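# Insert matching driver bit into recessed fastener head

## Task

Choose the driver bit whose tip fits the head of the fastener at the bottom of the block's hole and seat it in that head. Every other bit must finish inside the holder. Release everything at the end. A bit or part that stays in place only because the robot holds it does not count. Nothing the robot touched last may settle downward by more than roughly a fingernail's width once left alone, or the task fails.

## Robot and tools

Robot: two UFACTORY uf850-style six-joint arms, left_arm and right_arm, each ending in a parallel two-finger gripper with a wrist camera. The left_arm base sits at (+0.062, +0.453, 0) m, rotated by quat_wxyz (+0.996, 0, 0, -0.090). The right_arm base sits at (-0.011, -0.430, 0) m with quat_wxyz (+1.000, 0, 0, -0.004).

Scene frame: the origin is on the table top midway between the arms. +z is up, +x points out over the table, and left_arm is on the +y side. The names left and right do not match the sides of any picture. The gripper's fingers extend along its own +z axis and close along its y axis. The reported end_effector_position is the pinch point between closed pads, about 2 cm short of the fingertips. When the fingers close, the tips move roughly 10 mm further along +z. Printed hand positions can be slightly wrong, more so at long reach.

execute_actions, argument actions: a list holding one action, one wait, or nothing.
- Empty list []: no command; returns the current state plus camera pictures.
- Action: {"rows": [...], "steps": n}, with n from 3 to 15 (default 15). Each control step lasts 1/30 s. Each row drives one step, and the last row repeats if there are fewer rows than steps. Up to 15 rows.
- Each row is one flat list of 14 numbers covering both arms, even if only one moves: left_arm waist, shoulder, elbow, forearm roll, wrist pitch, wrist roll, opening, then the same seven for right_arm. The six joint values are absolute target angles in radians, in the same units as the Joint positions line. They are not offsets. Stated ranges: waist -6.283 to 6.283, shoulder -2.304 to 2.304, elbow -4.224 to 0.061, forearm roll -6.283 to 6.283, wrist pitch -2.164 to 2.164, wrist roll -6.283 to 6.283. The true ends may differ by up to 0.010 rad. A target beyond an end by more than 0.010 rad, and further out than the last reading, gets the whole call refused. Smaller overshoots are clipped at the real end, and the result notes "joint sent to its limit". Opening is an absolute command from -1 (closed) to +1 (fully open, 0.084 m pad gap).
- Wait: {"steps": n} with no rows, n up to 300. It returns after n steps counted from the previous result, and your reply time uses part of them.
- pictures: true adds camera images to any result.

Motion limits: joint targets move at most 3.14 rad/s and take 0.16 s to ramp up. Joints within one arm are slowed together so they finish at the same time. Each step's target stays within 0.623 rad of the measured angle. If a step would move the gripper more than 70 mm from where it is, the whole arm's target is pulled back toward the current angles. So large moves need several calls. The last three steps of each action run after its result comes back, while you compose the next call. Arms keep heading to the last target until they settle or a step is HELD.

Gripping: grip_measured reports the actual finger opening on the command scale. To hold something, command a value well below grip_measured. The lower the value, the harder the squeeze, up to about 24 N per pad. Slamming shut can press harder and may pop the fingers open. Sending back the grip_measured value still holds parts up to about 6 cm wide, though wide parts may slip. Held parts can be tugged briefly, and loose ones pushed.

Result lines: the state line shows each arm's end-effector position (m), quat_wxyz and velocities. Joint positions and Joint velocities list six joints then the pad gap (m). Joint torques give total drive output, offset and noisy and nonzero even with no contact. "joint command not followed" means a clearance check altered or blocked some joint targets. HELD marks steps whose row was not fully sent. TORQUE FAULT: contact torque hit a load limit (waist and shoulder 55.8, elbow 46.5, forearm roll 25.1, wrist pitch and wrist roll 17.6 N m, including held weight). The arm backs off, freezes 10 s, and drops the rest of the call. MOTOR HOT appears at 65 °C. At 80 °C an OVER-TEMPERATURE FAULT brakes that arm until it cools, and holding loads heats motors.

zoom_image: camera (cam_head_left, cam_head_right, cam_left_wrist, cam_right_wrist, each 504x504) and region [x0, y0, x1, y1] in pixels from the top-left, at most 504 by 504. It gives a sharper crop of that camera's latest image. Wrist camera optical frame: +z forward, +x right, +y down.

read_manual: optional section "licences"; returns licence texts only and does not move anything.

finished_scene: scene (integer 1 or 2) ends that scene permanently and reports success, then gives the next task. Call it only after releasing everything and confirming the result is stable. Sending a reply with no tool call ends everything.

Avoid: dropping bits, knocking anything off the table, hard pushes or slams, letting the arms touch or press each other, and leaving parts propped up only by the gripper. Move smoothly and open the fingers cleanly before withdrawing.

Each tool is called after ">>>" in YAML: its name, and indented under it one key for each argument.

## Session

>>> execute_actions:
  actions: []

Scene clock: 0.00 s of 5270.00 s.
left_arm: end_effector_position=(+0.4905, -0.0955, +0.2070) grip_measured=-0.03 end_effector_quat_wxyz=(+0.358, +0.700, +0.529, -0.320) end_effector_velocity=(-0.000, -0.000, -0.001) end_effector_angular_velocity=(-0.001, +0.002, -0.001) | right_arm: end_effector_position=(+0.5893, -0.7914, +0.2603) grip_measured=+1.00 end_effector_quat_wxyz=(-0.348, -0.168, +0.625, -0.678) end_effector_velocity=(+0.001, -0.000, +0.001) end_effector_angular_velocity=(-0.001, -0.001, +0.002)
Joint positions: left_arm=[-0.477 -0.693 -1.122 -1.836 -0.823 -0.303  0.043] | right_arm=[-0.183 -1.094 -1.532 -1.622 -1.728 -2.751  0.084]
Joint velocities: left_arm=[ 0.    -0.001  0.     0.    -0.002 -0.    -0.   ] | right_arm=[-0.     0.    -0.001 -0.002  0.    -0.    -0.   ]
Joint torques (N m, as the arm reports them, + toward a larger angle): no reading

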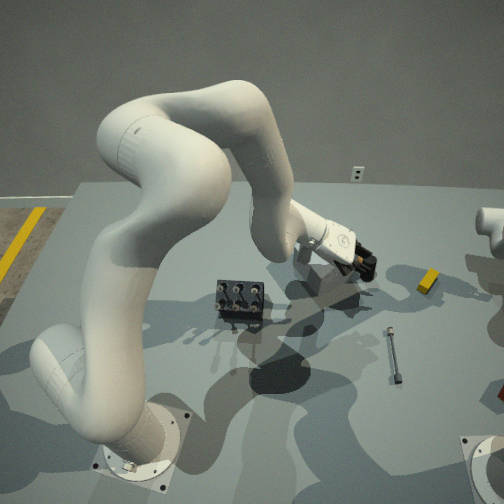

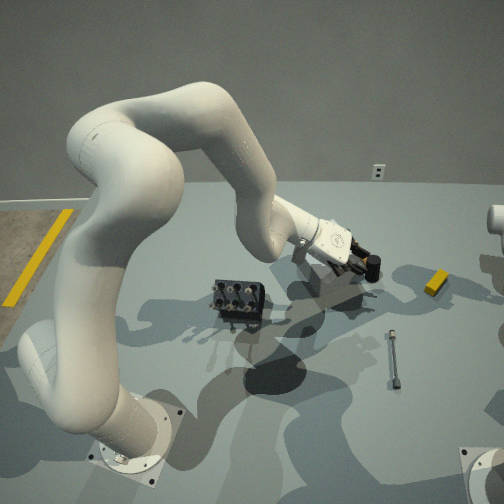

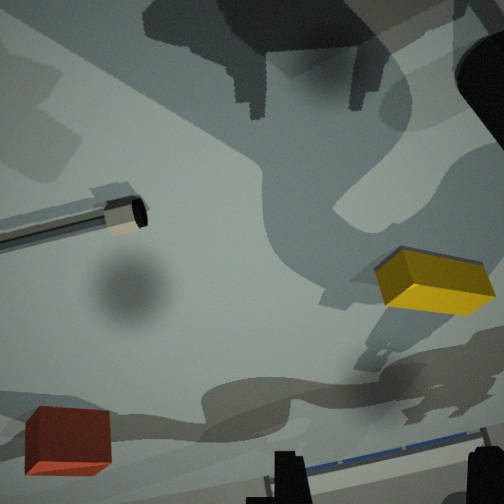

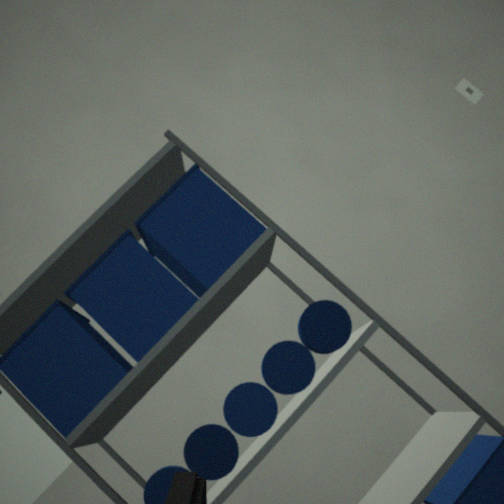

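>>> execute_actions:
  actions:
    - {"rows":[[-0.477,-0.25,-1.05,-1.836,-0.823,-0.303,1,-0.183,-0.6,-1.45,-1.3,-1.5,-1.5,1]],"steps":15}

>>> execute_actions:
  actions:
    - {"rows":[[-0.546,0,-0.9,0,-0.9,-0.726,1,0.0,-0.4564,-1.4486,0,-0.9922,0.672,1]],"steps":15}

>>> execute_actions:
  actions:
    - {"steps":20}
  pictures: true

Scene clock: 0.57 s of 5270.00 s.
left_arm: end_effector_position=(+0.4947, -0.0989, +0.3373) grip_measured=+1.00 end_effector_quat_wxyz=(+0.433, +0.700, +0.484, -0.298) end_effector_velocity=(-0.018, +0.013, +0.400) end_effector_angular_velocity=(-0.342, -0.443, -0.001) | right_arm: end_effector_position=(+0.5725, -0.7900, +0.3604) grip_measured=+1.00 end_effector_quat_wxyz=(-0.170, +0.040, +0.715, -0.677) end_effector_velocity=(-0.071, +0.022, +0.301) end_effector_angular_velocity=(-0.016, -2.156, -0.223)
Joint positions: left_arm=[-0.477 -0.478 -1.087 -1.836 -0.823 -0.303  0.084] | right_arm=[-0.183 -0.856 -1.493 -1.466 -1.617 -2.395  0.084]
Joint velocities: left_arm=[-0.001  0.666  0.106 -0.     0.    -0.     0.   ] | right_arm=[-0.     0.747  0.121  0.481  0.338  1.468 -0.   ]
Joint torques (N m, as the arm reports them, + toward a larger angle): left_arm=[ -3.67  27.83 -24.21   2.44  -1.45  -0.09] | right_arm=[ -1.04  51.51 -13.18  -0.43  -0.56   0.82]
Steps of this call (steps 1 to 5: nothing new was sent; steps 6 to 17: the first 12 steps of this action). Readings (joint positions):
6: left_arm=[-0.477 -0.693 -1.122 -1.836 -0.823 -0.303] | right_arm=[-0.183 -1.094 -1.532 -1.622 -1.727 -2.751]
7: left_arm=[-0.477 -0.691 -1.121 -1.836 -0.822 -0.303] | right_arm=[-0.183 -1.092 -1.531 -1.620 -1.726 -2.748]
9: left_arm=[-0.477 -0.660 -1.113 -1.836 -0.822 -0.303] | right_arm=[-0.183 -1.066 -1.524 -1.600 -1.710 -2.711]
13: left_arm=[-0.477 -0.566 -1.102 -1.836 -0.823 -0.303] | right_arm=[-0.183 -0.956 -1.510 -1.531 -1.663 -2.568]
17: the state above

Scene clock: 1.07 s of 5270.00 s.
left_arm: end_effector_position=(+0.3843, -0.0548, +0.4371) grip_measured=+1.00 end_effector_quat_wxyz=(+0.388, +0.788, +0.375, -0.296) end_effector_velocity=(-0.311, +0.210, -0.023) end_effector_angular_velocity=(+0.809, -0.380, -0.996) | right_arm: end_effector_position=(+0.5815, -0.6772, +0.3862) grip_measured=+1.00 end_effector_quat_wxyz=(+0.140, +0.462, +0.771, -0.416) end_effector_velocity=(+0.043, +0.383, -0.100) end_effector_angular_velocity=(+1.180, -1.964, -1.081)
Joint positions: left_arm=[-0.514 -0.162 -0.976 -1.429 -0.865 -0.53   0.084] | right_arm=[-0.085 -0.576 -1.459 -0.97  -1.251 -1.647  0.084]
Joint velocities: left_arm=[-0.109  0.561  0.263  1.673 -0.124 -0.671 -0.   ] | right_arm=[0.244 0.34  0.03  1.438 0.735 1.432 0.   ]
Joint torques (N m, as the arm reports them, + toward a larger angle): left_arm=[ -5.59  18.57 -29.59   5.1   -0.73   0.02] | right_arm=[ -2.83  42.54 -14.98   1.06  -0.34   0.62]
Steps of this call (steps 1 to 3: the last 3 steps of your previous action; steps 4 to 15: the first 12 steps of this action). Readings (joint positions):
4: left_arm=[-0.477 -0.389 -1.073 -1.836 -0.823 -0.303] | right_arm=[-0.183 -0.759 -1.477 -1.403 -1.573 -2.166]
5: left_arm=[-0.477 -0.367 -1.069 -1.833 -0.823 -0.305] | right_arm=[-0.183 -0.736 -1.473 -1.387 -1.561 -2.100]
7: left_arm=[-0.481 -0.327 -1.055 -1.797 -0.828 -0.329] | right_arm=[-0.174 -0.693 -1.469 -1.329 -1.511 -1.989]
11: left_arm=[-0.498 -0.243 -1.013 -1.630 -0.847 -0.434] | right_arm=[-0.121 -0.628 -1.464 -1.154 -1.363 -1.833]
15: the state above

Scene clock: 1.73 s of 5270.00 s.
left_arm: end_effector_position=(+0.3706, +0.1558, +0.3621) grip_measured=+1.00 end_effector_quat_wxyz=(+0.027, +0.999, +0.027, -0.024) end_effector_velocity=(+0.113, +0.155, -0.004) end_effector_angular_velocity=(+0.587, -0.538, -0.599) | right_arm: end_effector_position=(+0.5971, -0.4469, +0.3600) grip_measured=+1.00 end_effector_quat_wxyz=(+0.019, +0.984, +0.176, -0.011) end_effector_velocity=(+0.021, +0.116, +0.020) end_effector_angular_velocity=(+0.361, -0.251, -2.886)
Joint positions: left_arm=[-0.545 -0.003 -0.902 -0.093 -0.899 -0.722  0.084] | right_arm=[-0.003 -0.461 -1.449 -0.05  -1.002 -0.338  0.084]
Joint velocities: left_arm=[-0.007  0.037  0.013  1.018 -0.007 -0.042 -0.   ] | right_arm=[ 0.03   0.044  0.004  0.476  0.096  2.661 -0.   ]
Joint torques (N m, as the arm reports them, + toward a larger angle): left_arm=[ -7.64  14.   -27.44  -6.05  -0.1   -0.25] | right_arm=[ -1.12  39.56 -14.34  -0.73   0.51   0.77]
Kept back: nothing.
Steps of this call (steps 1 to 3: the last 3 steps of your previous action; steps 4 to 20: the robot went on to your last target). Readings (joint positions):
1: left_arm=[-0.518 -0.144 -0.967 -1.371 -0.869 -0.553] | right_arm=[-0.077 -0.565 -1.458 -0.921 -1.227 -1.599]
2: left_arm=[-0.521 -0.127 -0.959 -1.311 -0.872 -0.573] | right_arm=[-0.070 -0.555 -1.457 -0.872 -1.205 -1.549]
4: left_arm=[-0.527 -0.095 -0.944 -1.183 -0.879 -0.611] | right_arm=[-0.057 -0.537 -1.456 -0.771 -1.166 -1.449]
8: left_arm=[-0.536 -0.049 -0.923 -0.903 -0.889 -0.667] | right_arm=[-0.037 -0.509 -1.453 -0.561 -1.106 -1.238]
20: the state above

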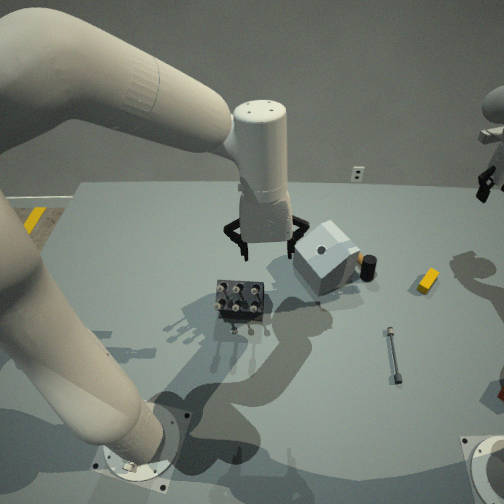

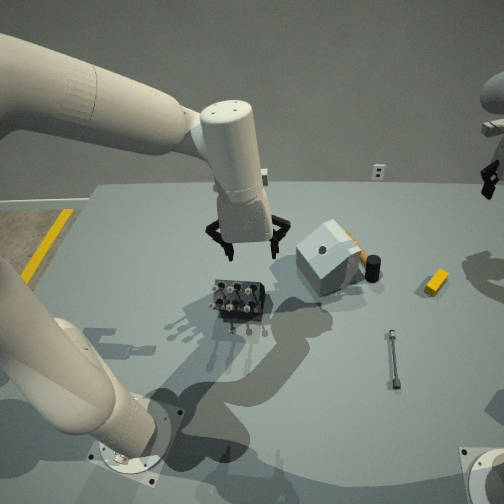

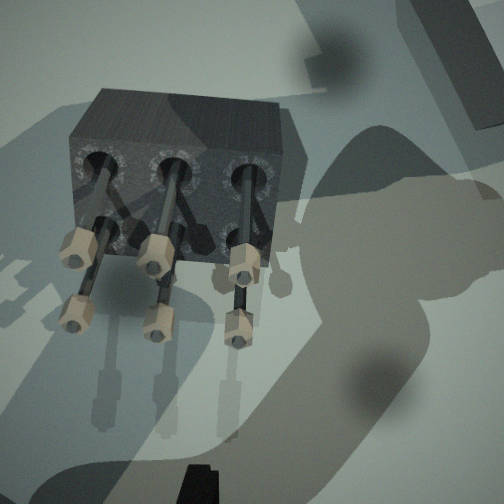

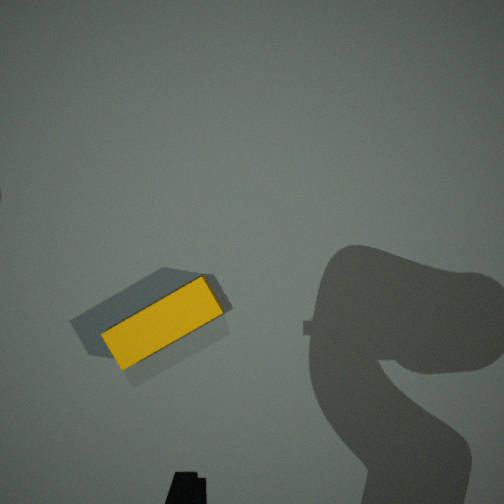

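>>> execute_actions:
  actions:
    - {"rows":[[-0.546,0,-0.9,0,-0.9,-0.726,1,0.6327,-0.5471,-1.5778,0,-1.0307,0.6247,1]],"steps":15}

>>> execute_actions:
  actions:
    - {"steps":35}
  pictures: true

Scene clock: 2.27 s of 5270.00 s.
left_arm: end_effector_position=(+0.3811, +0.1696, +0.3622) grip_measured=+1.00 end_effector_quat_wxyz=(+0.000, +1.000, +0.000, -0.000) end_effector_velocity=(+0.001, +0.001, +0.000) end_effector_angular_velocity=(+0.003, -0.003, -0.004) | right_arm: end_effector_position=(+0.6007, -0.3319, +0.3621) grip_measured=+1.00 end_effector_quat_wxyz=(+0.002, +0.991, -0.137, -0.000) end_effector_velocity=(-0.026, +0.389, +0.001) end_effector_angular_velocity=(+0.004, -0.005, +0.318)
Joint positions: left_arm=[-0.546 -0.    -0.9   -0.001 -0.9   -0.726  0.084] | right_arm=[ 0.168 -0.481 -1.483 -0.005 -1.004  0.439  0.084]
Joint velocities: left_arm=[ 0.     0.001  0.     0.006 -0.001  0.001  0.   ] | right_arm=[ 0.625 -0.088 -0.128  0.005 -0.035  0.305 -0.   ]
Joint torques (N m, as the arm reports them, + toward a larger angle): left_arm=[ -4.2   17.1  -28.14   4.43  -0.24  -0.2 ] | right_arm=[  1.12  44.99 -14.72   1.45   0.19   0.68]
Steps of this call (steps 1 to 4: the robot went on to your last target; steps 5 to 16: the first 12 steps of this action). Readings (joint positions):
5: left_arm=[-0.546 -0.001 -0.900 -0.017 -0.900 -0.725] | right_arm=[-0.001 -0.457 -1.449 -0.010 -0.994 0.108]
6: left_arm=[-0.546 -0.001 -0.900 -0.012 -0.900 -0.726] | right_arm=[0.000 -0.457 -1.449 -0.008 -0.994 0.194]
8: left_arm=[-0.546 -0.000 -0.900 -0.007 -0.900 -0.726] | right_arm=[0.016 -0.460 -1.452 -0.006 -0.995 0.337]
12: left_arm=[-0.546 -0.000 -0.900 -0.002 -0.900 -0.726] | right_arm=[0.089 -0.470 -1.467 -0.006 -0.999 0.429]
16: the state above

Scene clock: 3.43 s of 5270.00 s.
left_arm: end_effector_position=(+0.3812, +0.1697, +0.3622) grip_measured=+1.00 end_effector_quat_wxyz=(+0.000, +1.000, +0.000, -0.000) end_effector_velocity=(-0.000, -0.001, +0.000) end_effector_angular_velocity=(-0.001, -0.001, -0.002) | right_arm: end_effector_position=(+0.5122, -0.0529, +0.3622) grip_measured=+1.00 end_effector_quat_wxyz=(+0.000, +1.000, +0.000, +0.000) end_effector_velocity=(-0.002, +0.003, +0.001) end_effector_angular_velocity=(+0.001, -0.001, +0.004)
Joint positions: left_arm=[-0.546 -0.    -0.9   -0.    -0.9   -0.726  0.084] | right_arm=[ 0.632 -0.547 -1.578 -0.    -1.031  0.625  0.084]
Joint velocities: left_arm=[-0.003  0.    -0.001  0.     0.001 -0.     0.   ] | right_arm=[ 0.006  0.001 -0.001  0.    -0.     0.002 -0.   ]
Joint torques (N m, as the arm reports them, + toward a larger angle): left_arm=[ -5.2   17.87 -28.8    4.13   0.07  -0.39] | right_arm=[ -1.39  46.38 -15.41   1.45   0.53   0.75]
Kept back: nothing.
Steps of this call (steps 1 to 3: the last 3 steps of your previous action; steps 4 to 35: the robot went on to your last target). Readings (joint positions):
1: left_arm=[-0.546 -0.000 -0.900 -0.001 -0.900 -0.726] | right_arm=[0.189 -0.484 -1.487 -0.005 -1.005 0.448]
2: left_arm=[-0.546 -0.000 -0.900 -0.000 -0.900 -0.726] | right_arm=[0.210 -0.487 -1.492 -0.004 -1.006 0.456]
4: left_arm=[-0.546 -0.000 -0.900 -0.000 -0.900 -0.726] | right_arm=[0.251 -0.493 -1.500 -0.004 -1.008 0.472]
8: left_arm=[-0.546 -0.000 -0.900 -0.000 -0.900 -0.726] | right_arm=[0.332 -0.505 -1.517 -0.003 -1.013 0.504]
35: the state above

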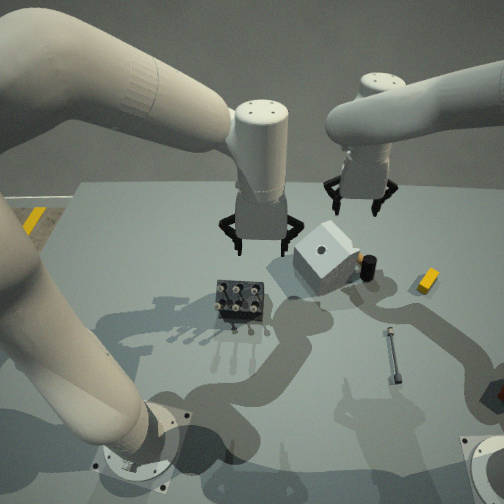

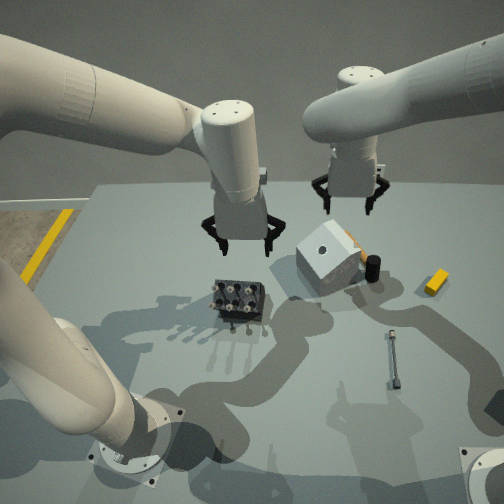

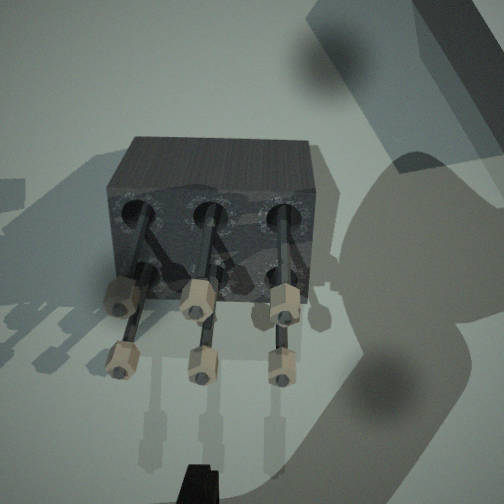

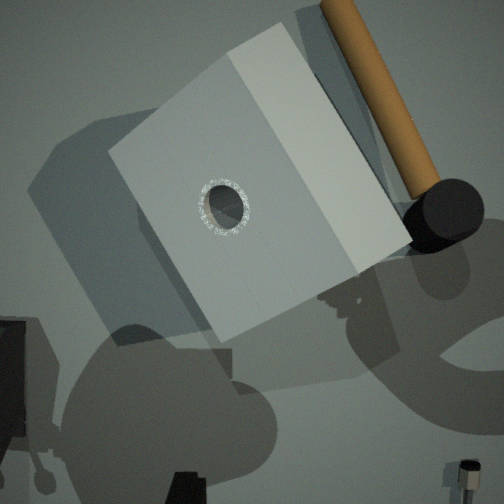

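>>> execute_actions:
  actions:
    - {"rows":[[-0.546,0,-0.9,-0.8,-0.6,0.6,1,0.65,-0.1,-0.6,0,0.0,2.0,-1]],"steps":15}

>>> execute_actions:
  actions:
    - {"rows":[[-0.45,-0.1,-0.88,-1.599,-0.2231,2.003,1,0.8,-0.14,-0.177,0,1.185,3.14,-1]],"steps":15}

>>> execute_actions:
  actions:
    - {"steps":12}

>>> execute_actions:
  actions:
    - {"rows":[[-0.4005,-0.3747,-0.8461,-1.599,-0.2231,2.003,1,1.01,-0.14,-0.177,0,1.185,3.14,-1]],"steps":15}

>>> execute_actions:
  actions:
    - {"steps":15}
  pictures: true

Scene clock: 4.53 s of 5270.00 s.
left_arm: end_effector_position=(+0.3786, +0.0642, +0.3861) grip_measured=+1.00 end_effector_quat_wxyz=(+0.221, +0.971, -0.095, +0.016) end_effector_velocity=(+0.045, -0.282, +0.135) end_effector_angular_velocity=(-1.292, -0.664, -0.959) | right_arm: end_effector_position=(+0.4599, -0.0820, +0.3306) grip_measured=-0.90 end_effector_quat_wxyz=(-0.110, +0.962, -0.232, +0.092) end_effector_velocity=(-0.168, -0.116, -0.346) end_effector_angular_velocity=(+0.489, -0.047, -1.228)
Joint positions: left_arm=[-0.546 -0.    -0.9   -0.554 -0.678 -0.134  0.084] | right_arm=[ 0.644 -0.261 -1.093 -0.    -0.545  1.11   0.005]
Joint velocities: left_arm=[-0.     0.    -0.    -1.838  0.585  2.597  0.   ] | right_arm=[ 0.011  0.299  1.256 -0.001  1.286  1.293 -0.218]
Joint torques (N m, as the arm reports them, + toward a larger angle): left_arm=[ -1.98  18.09 -28.53  10.31  -0.55  -0.6 ] | right_arm=[ -2.06  36.05 -17.02   1.52   0.81   0.44]
Steps of this call (steps 1 to 15: the robot went on to your last target; steps 16 to 21: nothing new was sent; steps 22 to 33: the first 12 steps of this action). Readings (joint positions):
22: left_arm=[-0.546 0.000 -0.900 -0.000 -0.900 -0.726] | right_arm=[0.633 -0.547 -1.578 -0.000 -1.031 0.625]
23: left_arm=[-0.546 0.000 -0.900 -0.003 -0.898 -0.722] | right_arm=[0.633 -0.545 -1.575 0.000 -1.027 0.628]
25: left_arm=[-0.546 0.000 -0.900 -0.040 -0.880 -0.685] | right_arm=[0.634 -0.520 -1.537 0.000 -0.989 0.666]
29: left_arm=[-0.546 -0.000 -0.900 -0.275 -0.774 -0.450] | right_arm=[0.640 -0.356 -1.304 0.000 -0.756 0.899]
33: the state above

Scene clock: 5.03 s of 5270.00 s.
left_arm: end_effector_position=(+0.4866, +0.0294, +0.3954) grip_measured=+1.00 end_effector_quat_wxyz=(+0.299, +0.903, -0.197, +0.236) end_effector_velocity=(+0.295, +0.078, -0.036) end_effector_angular_velocity=(+0.075, -1.022, +0.263) | right_arm: end_effector_position=(+0.3550, -0.1197, +0.2005) grip_measured=-1.00 end_effector_quat_wxyz=(-0.188, +0.865, -0.459, +0.075) end_effector_velocity=(-0.235, -0.081, -0.230) end_effector_angular_velocity=(+0.532, +0.062, -0.849)
Joint positions: left_arm=[-0.476 -0.073 -0.885 -1.317 -0.33   0.954  0.084] | right_arm=[ 0.711 -0.175 -0.61  -0.    -0.029  1.68   0.   ]
Joint velocities: left_arm=[ 0.188 -0.196  0.036 -1.989  0.758  2.571  0.   ] | right_arm=[ 0.188  0.073  0.908 -0.002  1.132  1.131  0.   ]
Joint torques (N m, as the arm reports them, + toward a larger angle): left_arm=[ -6.33  20.96 -27.6    8.04  -0.62  -0.34] | right_arm=[ -0.86  31.95 -11.83   0.96   1.14   0.93]
Steps of this call (steps 1 to 3: the last 3 steps of your previous action; steps 4 to 15: the first 12 steps of this action). Readings (joint positions):
4: left_arm=[-0.546 0.000 -0.900 -0.724 -0.624 0.220] | right_arm=[0.646 -0.212 -0.935 -0.000 -0.372 1.305]
5: left_arm=[-0.546 -0.000 -0.900 -0.747 -0.616 0.303] | right_arm=[0.647 -0.200 -0.898 -0.000 -0.331 1.360]
7: left_arm=[-0.540 -0.005 -0.899 -0.807 -0.584 0.435] | right_arm=[0.659 -0.191 -0.838 -0.000 -0.271 1.447]
11: left_arm=[-0.506 -0.042 -0.891 -1.037 -0.448 0.648] | right_arm=[0.686 -0.184 -0.728 -0.000 -0.162 1.546]
15: the state above

Scene clock: 5.43 s of 5270.00 s.
left_arm: end_effector_position=(+0.5252, +0.0471, +0.3867) grip_measured=+1.00 end_effector_quat_wxyz=(+0.162, +0.797, -0.457, +0.359) end_effector_velocity=(+0.008, +0.005, -0.003) end_effector_angular_velocity=(+0.414, -0.576, -0.634) | right_arm: end_effector_position=(+0.2927, -0.1280, +0.1818) grip_measured=-1.00 end_effector_quat_wxyz=(+0.425, -0.588, +0.688, +0.032) end_effector_velocity=(+0.071, +0.129, +0.325) end_effector_angular_velocity=(+2.953, -0.059, -1.599)
Joint positions: left_arm=[-0.451 -0.099 -0.88  -1.592 -0.226  1.908  0.084] | right_arm=[ 0.79  -0.144 -0.226 -0.     0.799  2.51   0.   ]
Joint velocities: left_arm=[ 0.006 -0.006  0.    -0.064  0.023  1.018 -0.   ] | right_arm=[ 0.096  0.041  0.462 -0.001  2.545  2.662  0.   ]
Joint torques (N m, as the arm reports them, + toward a larger angle): left_arm=[ -4.3   16.07 -27.27   2.47  -0.56  -0.6 ] | right_arm=[ -1.31  22.99 -13.68   1.24   1.14   0.6 ]
Kept back: nothing.
Steps of this call (steps 1 to 3: the last 3 steps of your previous action; steps 4 to 12: the robot went on to your last target). Readings (joint positions):
1: left_arm=[-0.470 -0.079 -0.884 -1.379 -0.306 1.041] | right_arm=[0.717 -0.172 -0.579 0.000 0.011 1.719]
2: left_arm=[-0.465 -0.084 -0.883 -1.433 -0.286 1.130] | right_arm=[0.723 -0.170 -0.548 0.000 0.054 1.762]
4: left_arm=[-0.458 -0.091 -0.882 -1.509 -0.257 1.308] | right_arm=[0.737 -0.165 -0.482 0.000 0.154 1.863]
8: left_arm=[-0.452 -0.098 -0.881 -1.574 -0.232 1.661] | right_arm=[0.768 -0.153 -0.332 -0.000 0.446 2.154]
12: the state above

Scene clock: 5.83 s of 5270.00 s.
left_arm: end_effector_position=(+0.5241, +0.0752, +0.2535) grip_measured=+1.00 end_effector_quat_wxyz=(+0.135, +0.826, -0.479, +0.264) end_effector_velocity=(-0.043, +0.108, -0.394) end_effector_angular_velocity=(+0.409, +0.513, +0.034) | right_arm: end_effector_position=(+0.2372, -0.0555, +0.2439) grip_measured=-1.00 end_effector_quat_wxyz=(+0.505, -0.401, +0.718, +0.261) end_effector_velocity=(-0.065, +0.046, +0.026) end_effector_angular_velocity=(+0.274, +0.183, +0.062)
Joint positions: left_arm=[-0.415 -0.297 -0.856 -1.598 -0.223  1.989  0.084] | right_arm=[ 0.993 -0.14  -0.179 -0.     1.171  3.109  0.   ]
Joint velocities: left_arm=[ 0.109 -0.601  0.076 -0.009  0.003  0.102 -0.   ] | right_arm=[0.179 0.001 0.02  0.002 0.147 0.325 0.   ]
Joint torques (N m, as the arm reports them, + toward a larger angle): left_arm=[ -3.81  23.87 -24.49   4.55  -0.45  -0.05] | right_arm=[-5.   22.13 -7.99  1.08  1.58  0.34]
Steps of this call (steps 1 to 12: the first 12 steps of this action). Readings (joint positions):
1: left_arm=[-0.451 -0.099 -0.880 -1.594 -0.225 1.936] | right_arm=[0.793 -0.143 -0.213 -0.000 0.880 2.599]
2: left_arm=[-0.450 -0.102 -0.880 -1.595 -0.225 1.955] | right_arm=[0.795 -0.142 -0.203 -0.000 0.952 2.685]
4: left_arm=[-0.444 -0.132 -0.878 -1.596 -0.225 1.964] | right_arm=[0.819 -0.141 -0.194 0.000 1.052 2.828]
8: left_arm=[-0.429 -0.217 -0.865 -1.597 -0.224 1.976] | right_arm=[0.936 -0.141 -0.185 -0.000 1.129 3.016]
12: the state above

Scene clock: 6.33 s of 5270.00 s.
left_arm: end_effector_position=(+0.5170, +0.0899, +0.2044) grip_measured=+1.00 end_effector_quat_wxyz=(+0.129, +0.838, -0.479, +0.225) end_effector_velocity=(-0.003, +0.002, -0.006) end_effector_angular_velocity=(+0.007, +0.008, -0.002) | right_arm: end_effector_position=(+0.2309, -0.0511, +0.2464) grip_measured=-1.00 end_effector_quat_wxyz=(+0.503, -0.394, +0.718, +0.275) end_effector_velocity=(-0.001, +0.001, +0.001) end_effector_angular_velocity=(+0.004, +0.001, +0.001)
Joint positions: left_arm=[-0.401 -0.374 -0.846 -1.599 -0.223  2.003  0.084] | right_arm=[ 1.01  -0.14  -0.177  0.     1.185  3.14   0.   ]
Joint velocities: left_arm=[-0.001 -0.007  0.003 -0.     0.001  0.002 -0.   ] | right_arm=[ 0.002  0.001 -0.    -0.001  0.001  0.003  0.   ]
Joint torques (N m, as the arm reports them, + toward a larger angle): left_arm=[ -5.12  24.32 -22.69   3.65  -0.5   -0.1 ] | right_arm=[-0.31 21.03 -8.01  1.06  1.63  0.75]
Kept back: nothing.
Steps of this call (steps 1 to 3: the last 3 steps of your previous action; steps 4 to 15: the robot went on to your last target). Readings (joint positions):
1: left_arm=[-0.411 -0.317 -0.853 -1.598 -0.223 1.993] | right_arm=[0.998 -0.140 -0.178 -0.000 1.175 3.118]
2: left_arm=[-0.408 -0.334 -0.851 -1.598 -0.223 1.996] | right_arm=[1.001 -0.140 -0.178 -0.000 1.178 3.124]
4: left_arm=[-0.404 -0.356 -0.847 -1.599 -0.223 1.999] | right_arm=[1.005 -0.140 -0.178 0.000 1.181 3.132]
8: left_arm=[-0.401 -0.369 -0.847 -1.599 -0.223 2.002] | right_arm=[1.008 -0.140 -0.177 0.000 1.184 3.138]
15: the state above

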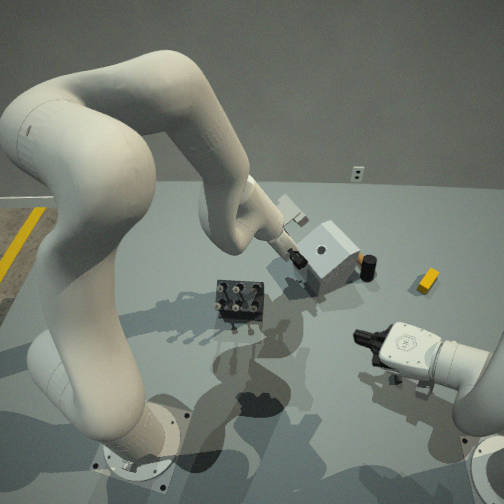

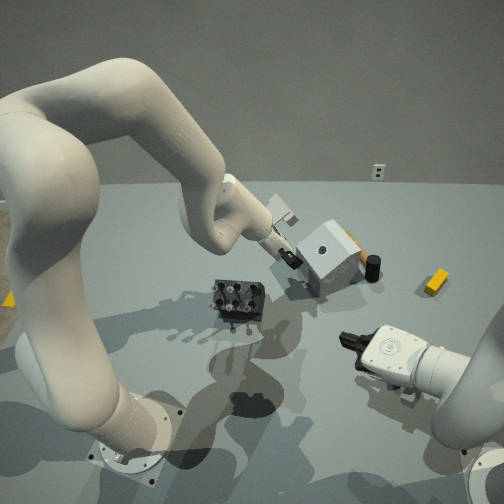

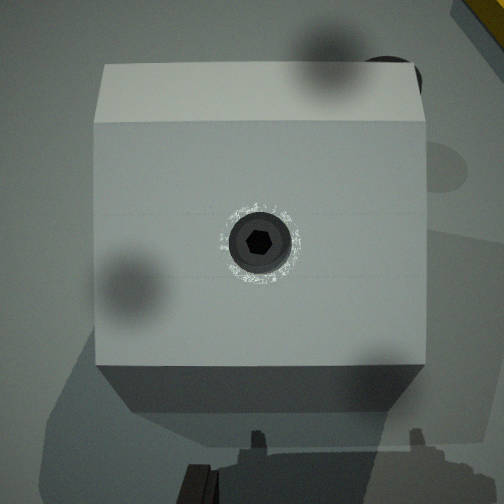

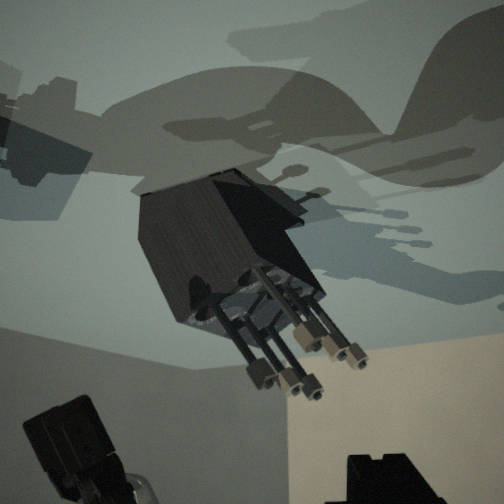

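>>> zoom_image:
  camera: "cam_left_wrist"
  region: [210, 193, 310, 293]

Region (210, 193, 310, 293) of cam_left_wrist's 504x504 image, scaled by 5.040, with more detail than that image has.

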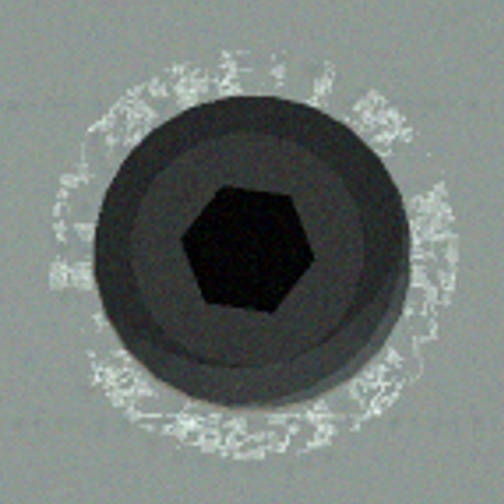

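>>> execute_actions:
  actions:
    - {"rows":[[-0.5,-0.05,-0.75,-1.7,0.0,1.7,1,1.01,-0.14,-0.177,0,1.185,3.14,-1]],"steps":15}

>>> execute_actions:
  actions:
    - {"rows":[[-0.8578,0.0755,-0.4021,-1.9514,0.4824,1.0223,-0.25,1.01,-0.14,-0.177,0,1.185,3.14,-1]],"steps":15}

>>> execute_actions:
  actions:
    - {"steps":18}
  pictures: true

Scene clock: 7.40 s of 5270.00 s.
left_arm: end_effector_position=(+0.5066, +0.0937, +0.3188) grip_measured=+1.00 end_effector_quat_wxyz=(+0.113, +0.880, -0.342, +0.309) end_effector_velocity=(-0.042, +0.023, +0.235) end_effector_angular_velocity=(-0.321, -0.199, +0.590) | right_arm: end_effector_position=(+0.2308, -0.0511, +0.2465) grip_measured=-1.00 end_effector_quat_wxyz=(+0.503, -0.394, +0.718, +0.275) end_effector_velocity=(-0.000, +0.000, +0.001) end_effector_angular_velocity=(+0.001, -0.001, +0.002)
Joint positions: left_arm=[-0.485 -0.099 -0.766 -1.684 -0.035  1.748  0.084] | right_arm=[ 1.01  -0.14  -0.177  0.     1.185  3.14   0.   ]
Joint velocities: left_arm=[-0.172  0.568  0.153 -0.171  0.374 -0.508  0.   ] | right_arm=[ 0.     0.002  0.    -0.002  0.     0.     0.   ]
Joint torques (N m, as the arm reports them, + toward a larger angle): left_arm=[ -0.3   -6.43 -24.35   4.82  -0.97   0.05] | right_arm=[-0.7  21.04 -7.29  1.13  1.59  0.71]
Steps of this call (steps 1 to 15: the robot went on to your last target; steps 16 to 20: nothing new was sent; steps 21 to 32: the first 12 steps of this action). Readings (joint positions):
21: left_arm=[-0.401 -0.375 -0.846 -1.599 -0.223 2.003] | right_arm=[1.010 -0.140 -0.177 0.000 1.185 3.140]
22: left_arm=[-0.401 -0.372 -0.845 -1.600 -0.221 2.000] | right_arm=[1.010 -0.140 -0.177 -0.000 1.185 3.140]
24: left_arm=[-0.412 -0.339 -0.833 -1.611 -0.195 1.965] | right_arm=[1.010 -0.140 -0.177 0.000 1.185 3.140]
28: left_arm=[-0.451 -0.209 -0.798 -1.650 -0.110 1.849] | right_arm=[1.010 -0.140 -0.177 -0.000 1.185 3.140]
32: the state above

Scene clock: 7.90 s of 5270.00 s.
left_arm: end_effector_position=(+0.4113, +0.1321, +0.2729) grip_measured=-0.27 end_effector_quat_wxyz=(+0.067, +0.948, -0.152, +0.270) end_effector_velocity=(-0.284, +0.173, -0.172) end_effector_angular_velocity=(+0.137, +0.288, +1.170) | right_arm: end_effector_position=(+0.2308, -0.0511, +0.2465) grip_measured=-1.00 end_effector_quat_wxyz=(+0.503, -0.394, +0.718, +0.275) end_effector_velocity=(+0.000, -0.000, +0.001) end_effector_angular_velocity=(+0.001, -0.001, -0.000)
Joint positions: left_arm=[-0.687  0.012 -0.568 -1.831  0.251  1.354  0.032] | right_arm=[ 1.01  -0.14  -0.177  0.     1.185  3.14   0.   ]
Joint velocities: left_arm=[-0.604  0.225  0.586 -0.426  0.814 -1.167 -0.   ] | right_arm=[ 0.     0.002  0.001  0.001  0.    -0.     0.   ]
Joint torques (N m, as the arm reports them, + toward a larger angle): left_arm=[ -3.39  12.5  -24.62   3.4    0.18  -0.28] | right_arm=[-1.58 22.31 -7.77  1.08  1.6   0.74]
Steps of this call (steps 1 to 3: the last 3 steps of your previous action; steps 4 to 15: the first 12 steps of this action). Readings (joint positions):
4: left_arm=[-0.496 -0.062 -0.754 -1.696 -0.008 1.712] | right_arm=[1.010 -0.140 -0.177 -0.000 1.185 3.140]
5: left_arm=[-0.499 -0.059 -0.751 -1.699 -0.003 1.705] | right_arm=[1.010 -0.140 -0.177 0.000 1.185 3.140]
7: left_arm=[-0.522 -0.049 -0.729 -1.715 0.030 1.663] | right_arm=[1.010 -0.140 -0.177 0.000 1.185 3.140]
11: left_arm=[-0.607 -0.018 -0.646 -1.774 0.142 1.511] | right_arm=[1.010 -0.140 -0.177 0.000 1.185 3.140]
15: the state above

Scene clock: 8.50 s of 5270.00 s.
left_arm: end_effector_position=(+0.3369, +0.1946, +0.2321) grip_measured=-0.27 end_effector_quat_wxyz=(+0.000, +0.966, -0.001, +0.259) end_effector_velocity=(-0.003, +0.005, -0.002) end_effector_angular_velocity=(+0.005, -0.002, +0.019) | right_arm: end_effector_position=(+0.2308, -0.0511, +0.2465) grip_measured=-1.00 end_effector_quat_wxyz=(+0.503, -0.394, +0.718, +0.275) end_effector_velocity=(+0.001, -0.000, +0.001) end_effector_angular_velocity=(+0.001, -0.001, -0.003)
Joint positions: left_arm=[-0.857  0.075 -0.403 -1.951  0.481  1.024  0.032] | right_arm=[ 1.01  -0.14  -0.177  0.     1.185  3.14   0.   ]
Joint velocities: left_arm=[-0.007  0.004  0.009 -0.006  0.014 -0.017 -0.   ] | right_arm=[ 0.     0.001 -0.     0.003  0.001 -0.     0.   ]
Joint torques (N m, as the arm reports them, + toward a larger angle): left_arm=[ -3.61  10.79 -23.18   3.24   0.36  -0.33] | right_arm=[-1.33 22.03 -7.53  1.43  1.61  0.61]
Kept back: nothing.
Steps of this call (steps 1 to 3: the last 3 steps of your previous action; steps 4 to 18: the robot went on to your last target). Readings (joint positions):
1: left_arm=[-0.707 0.019 -0.548 -1.845 0.278 1.315] | right_arm=[1.010 -0.140 -0.177 -0.000 1.185 3.140]
2: left_arm=[-0.727 0.027 -0.529 -1.859 0.306 1.276] | right_arm=[1.010 -0.140 -0.177 0.000 1.185 3.140]
4: left_arm=[-0.768 0.042 -0.490 -1.888 0.360 1.198] | right_arm=[1.010 -0.140 -0.177 -0.000 1.185 3.140]
8: left_arm=[-0.833 0.066 -0.426 -1.934 0.447 1.073] | right_arm=[1.010 -0.140 -0.177 0.000 1.185 3.140]
18: the state above

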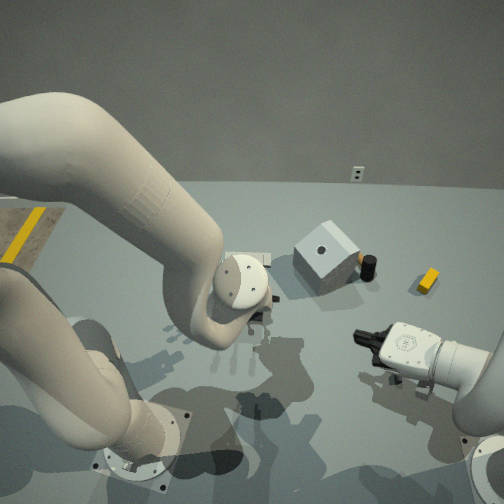

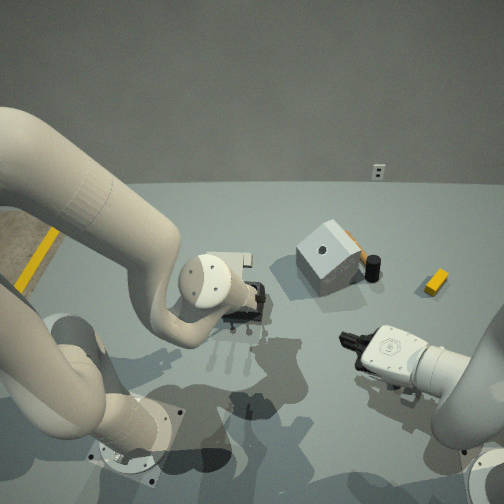

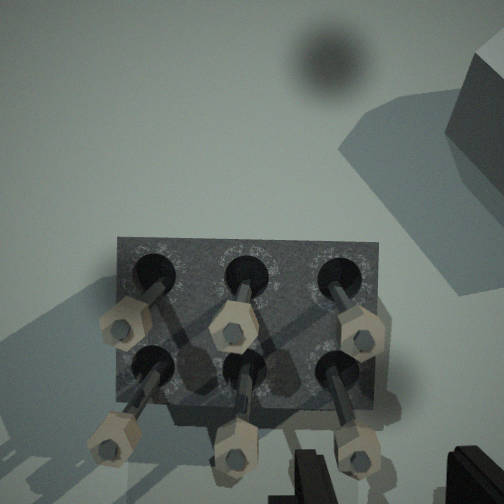

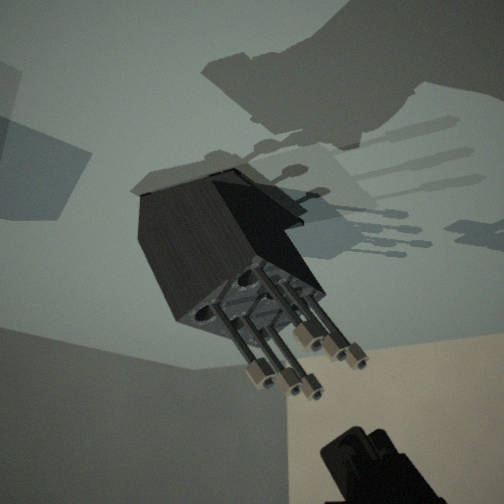

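>>> zoom_image:
  camera: "cam_left_wrist"
  region: [217, 245, 277, 305]

>>> zoom_image:
  camera: "cam_left_wrist"
  region: [120, 240, 380, 400]

Region (217, 245, 277, 305) of cam_left_wrist's 504x504 image, scaled by 8.400, with more detail than that image has.

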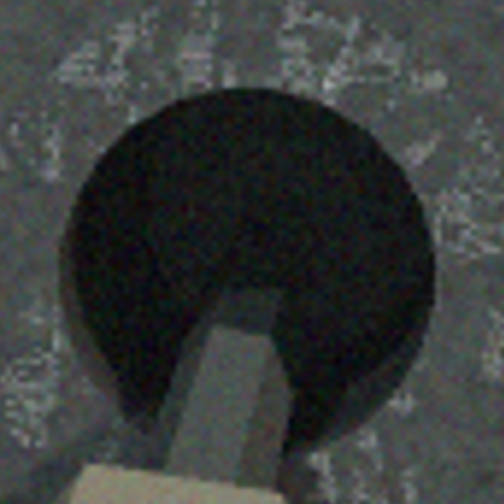

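Region (120, 240, 380, 400) of cam_left_wrist's 504x504 image, scaled by 1.938, with more detail than that image has; it fills the top 310 rows of this view, and the rest is white.

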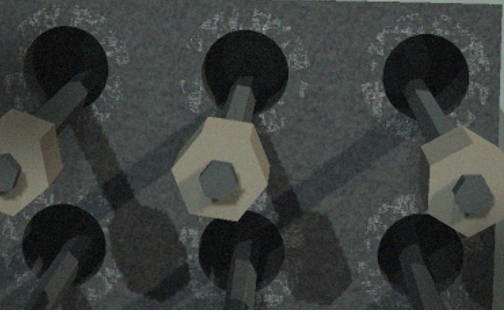

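>>> execute_actions:
  actions:
    - {"rows":[[-0.78,-0.1125,-0.4523,-1.4711,0.5053,0.5993,-0.25,1.01,-0.8588,-0.6326,0,1.797,3.14,-1]],"steps":15}

>>> execute_actions:
  actions:
    - {"steps":15}
  pictures: true

Scene clock: 9.87 s of 5270.00 s.
left_arm: end_effector_position=(+0.3880, +0.1871, +0.2052) grip_measured=-0.27 end_effector_quat_wxyz=(-0.003, +0.952, +0.000, +0.305) end_effector_velocity=(+0.057, -0.020, -0.033) end_effector_angular_velocity=(-0.051, -0.095, -0.015) | right_arm: end_effector_position=(+0.2851, +0.0340, +0.2254) grip_measured=-1.00 end_effector_quat_wxyz=(+0.578, -0.362, +0.659, +0.316) end_effector_velocity=(+0.137, +0.215, -0.215) end_effector_angular_velocity=(+0.518, -0.330, +0.000)
Joint positions: left_arm=[-0.788 -0.094 -0.447 -1.521  0.503  0.645  0.032] | right_arm=[ 1.01  -0.549 -0.445  0.     1.544  3.14   0.   ]
Joint velocities: left_arm=[ 0.083 -0.195 -0.057  0.532  0.024 -0.483  0.   ] | right_arm=[-0.    -1.482 -0.895 -0.001  1.201 -0.     0.   ]
Joint torques (N m, as the arm reports them, + toward a larger angle): left_arm=[ -6.1   24.95 -17.79  -2.24   0.48  -0.03] | right_arm=[-1.35 33.16 -4.14  0.93  1.65  0.74]
Steps of this call (steps 1 to 15: the robot went on to your last target; steps 16 to 29: nothing new was sent; steps 30 to 41: the first 12 steps of this action). Readings (joint positions):
30: left_arm=[-0.858 0.075 -0.402 -1.951 0.482 1.022] | right_arm=[1.010 -0.140 -0.177 -0.000 1.185 3.140]
31: left_arm=[-0.857 0.074 -0.402 -1.948 0.483 1.019] | right_arm=[1.010 -0.143 -0.179 -0.000 1.188 3.140]
33: left_arm=[-0.851 0.061 -0.406 -1.912 0.484 0.986] | right_arm=[1.010 -0.178 -0.205 -0.000 1.225 3.140]
37: left_arm=[-0.814 -0.031 -0.431 -1.680 0.495 0.783] | right_arm=[1.010 -0.353 -0.326 0.000 1.385 3.140]
41: the state above

Scene clock: 10.37 s of 5270.00 s.
left_arm: end_effector_position=(+0.3932, +0.1851, +0.2022) grip_measured=-0.27 end_effector_quat_wxyz=(+0.000, +0.951, +0.000, +0.309) end_effector_velocity=(+0.000, +0.000, -0.001) end_effector_angular_velocity=(+0.002, -0.001, -0.001) | right_arm: end_effector_position=(+0.3063, +0.0672, +0.1711) grip_measured=-1.00 end_effector_quat_wxyz=(+0.620, -0.340, +0.620, +0.339) end_effector_velocity=(+0.001, +0.002, -0.006) end_effector_angular_velocity=(+0.009, -0.006, +0.001)
Joint positions: left_arm=[-0.78  -0.112 -0.452 -1.472  0.505  0.6    0.032] | right_arm=[ 1.01  -0.855 -0.631 -0.     1.795  3.14   0.   ]
Joint velocities: left_arm=[ 0.    -0.002  0.     0.004  0.001 -0.003  0.   ] | right_arm=[ 0.    -0.028 -0.018 -0.001  0.021 -0.     0.   ]
Joint torques (N m, as the arm reports them, + toward a larger angle): left_arm=[ -4.47  13.93 -19.44   3.45   0.52  -0.11] | right_arm=[-0.97 40.54 -3.82  1.09  1.75  0.66]
Kept back: nothing.
Steps of this call (steps 1 to 3: the last 3 steps of your previous action; steps 4 to 15: the robot went on to your last target). Readings (joint positions):
1: left_arm=[-0.785 -0.100 -0.448 -1.506 0.504 0.631] | right_arm=[1.010 -0.599 -0.475 0.000 1.584 3.140]
2: left_arm=[-0.784 -0.103 -0.450 -1.496 0.504 0.622] | right_arm=[1.010 -0.648 -0.505 0.000 1.625 3.140]
4: left_arm=[-0.782 -0.107 -0.451 -1.484 0.505 0.610] | right_arm=[1.010 -0.741 -0.560 0.000 1.699 3.140]
8: left_arm=[-0.781 -0.111 -0.452 -1.475 0.505 0.602] | right_arm=[1.010 -0.831 -0.615 0.000 1.773 3.140]
15: the state above

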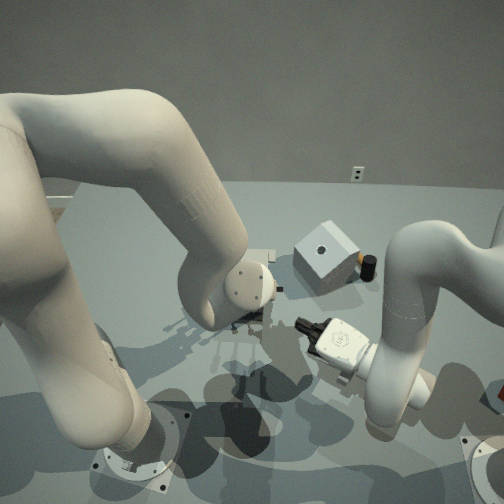

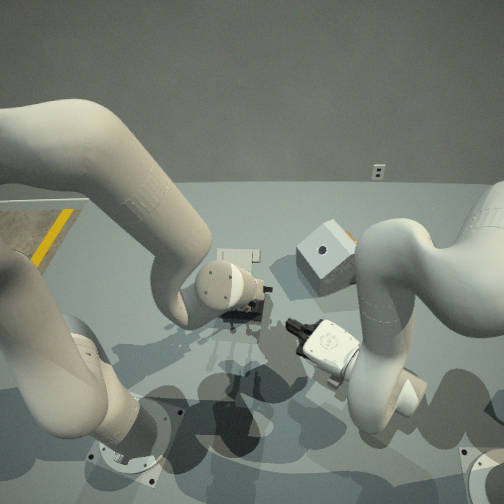

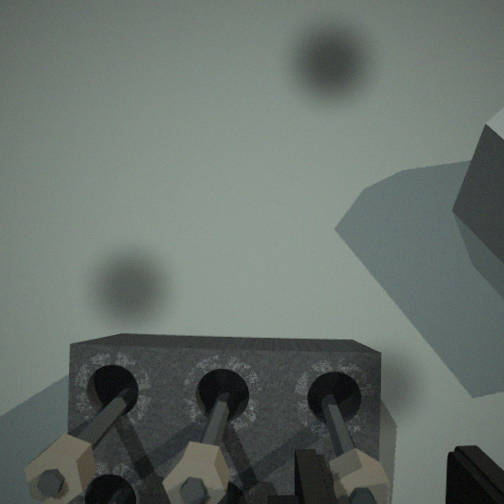

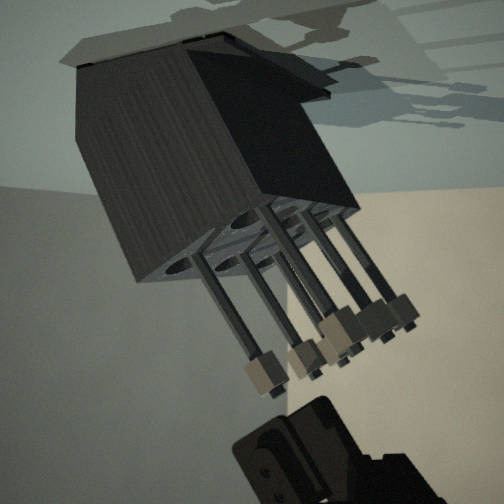

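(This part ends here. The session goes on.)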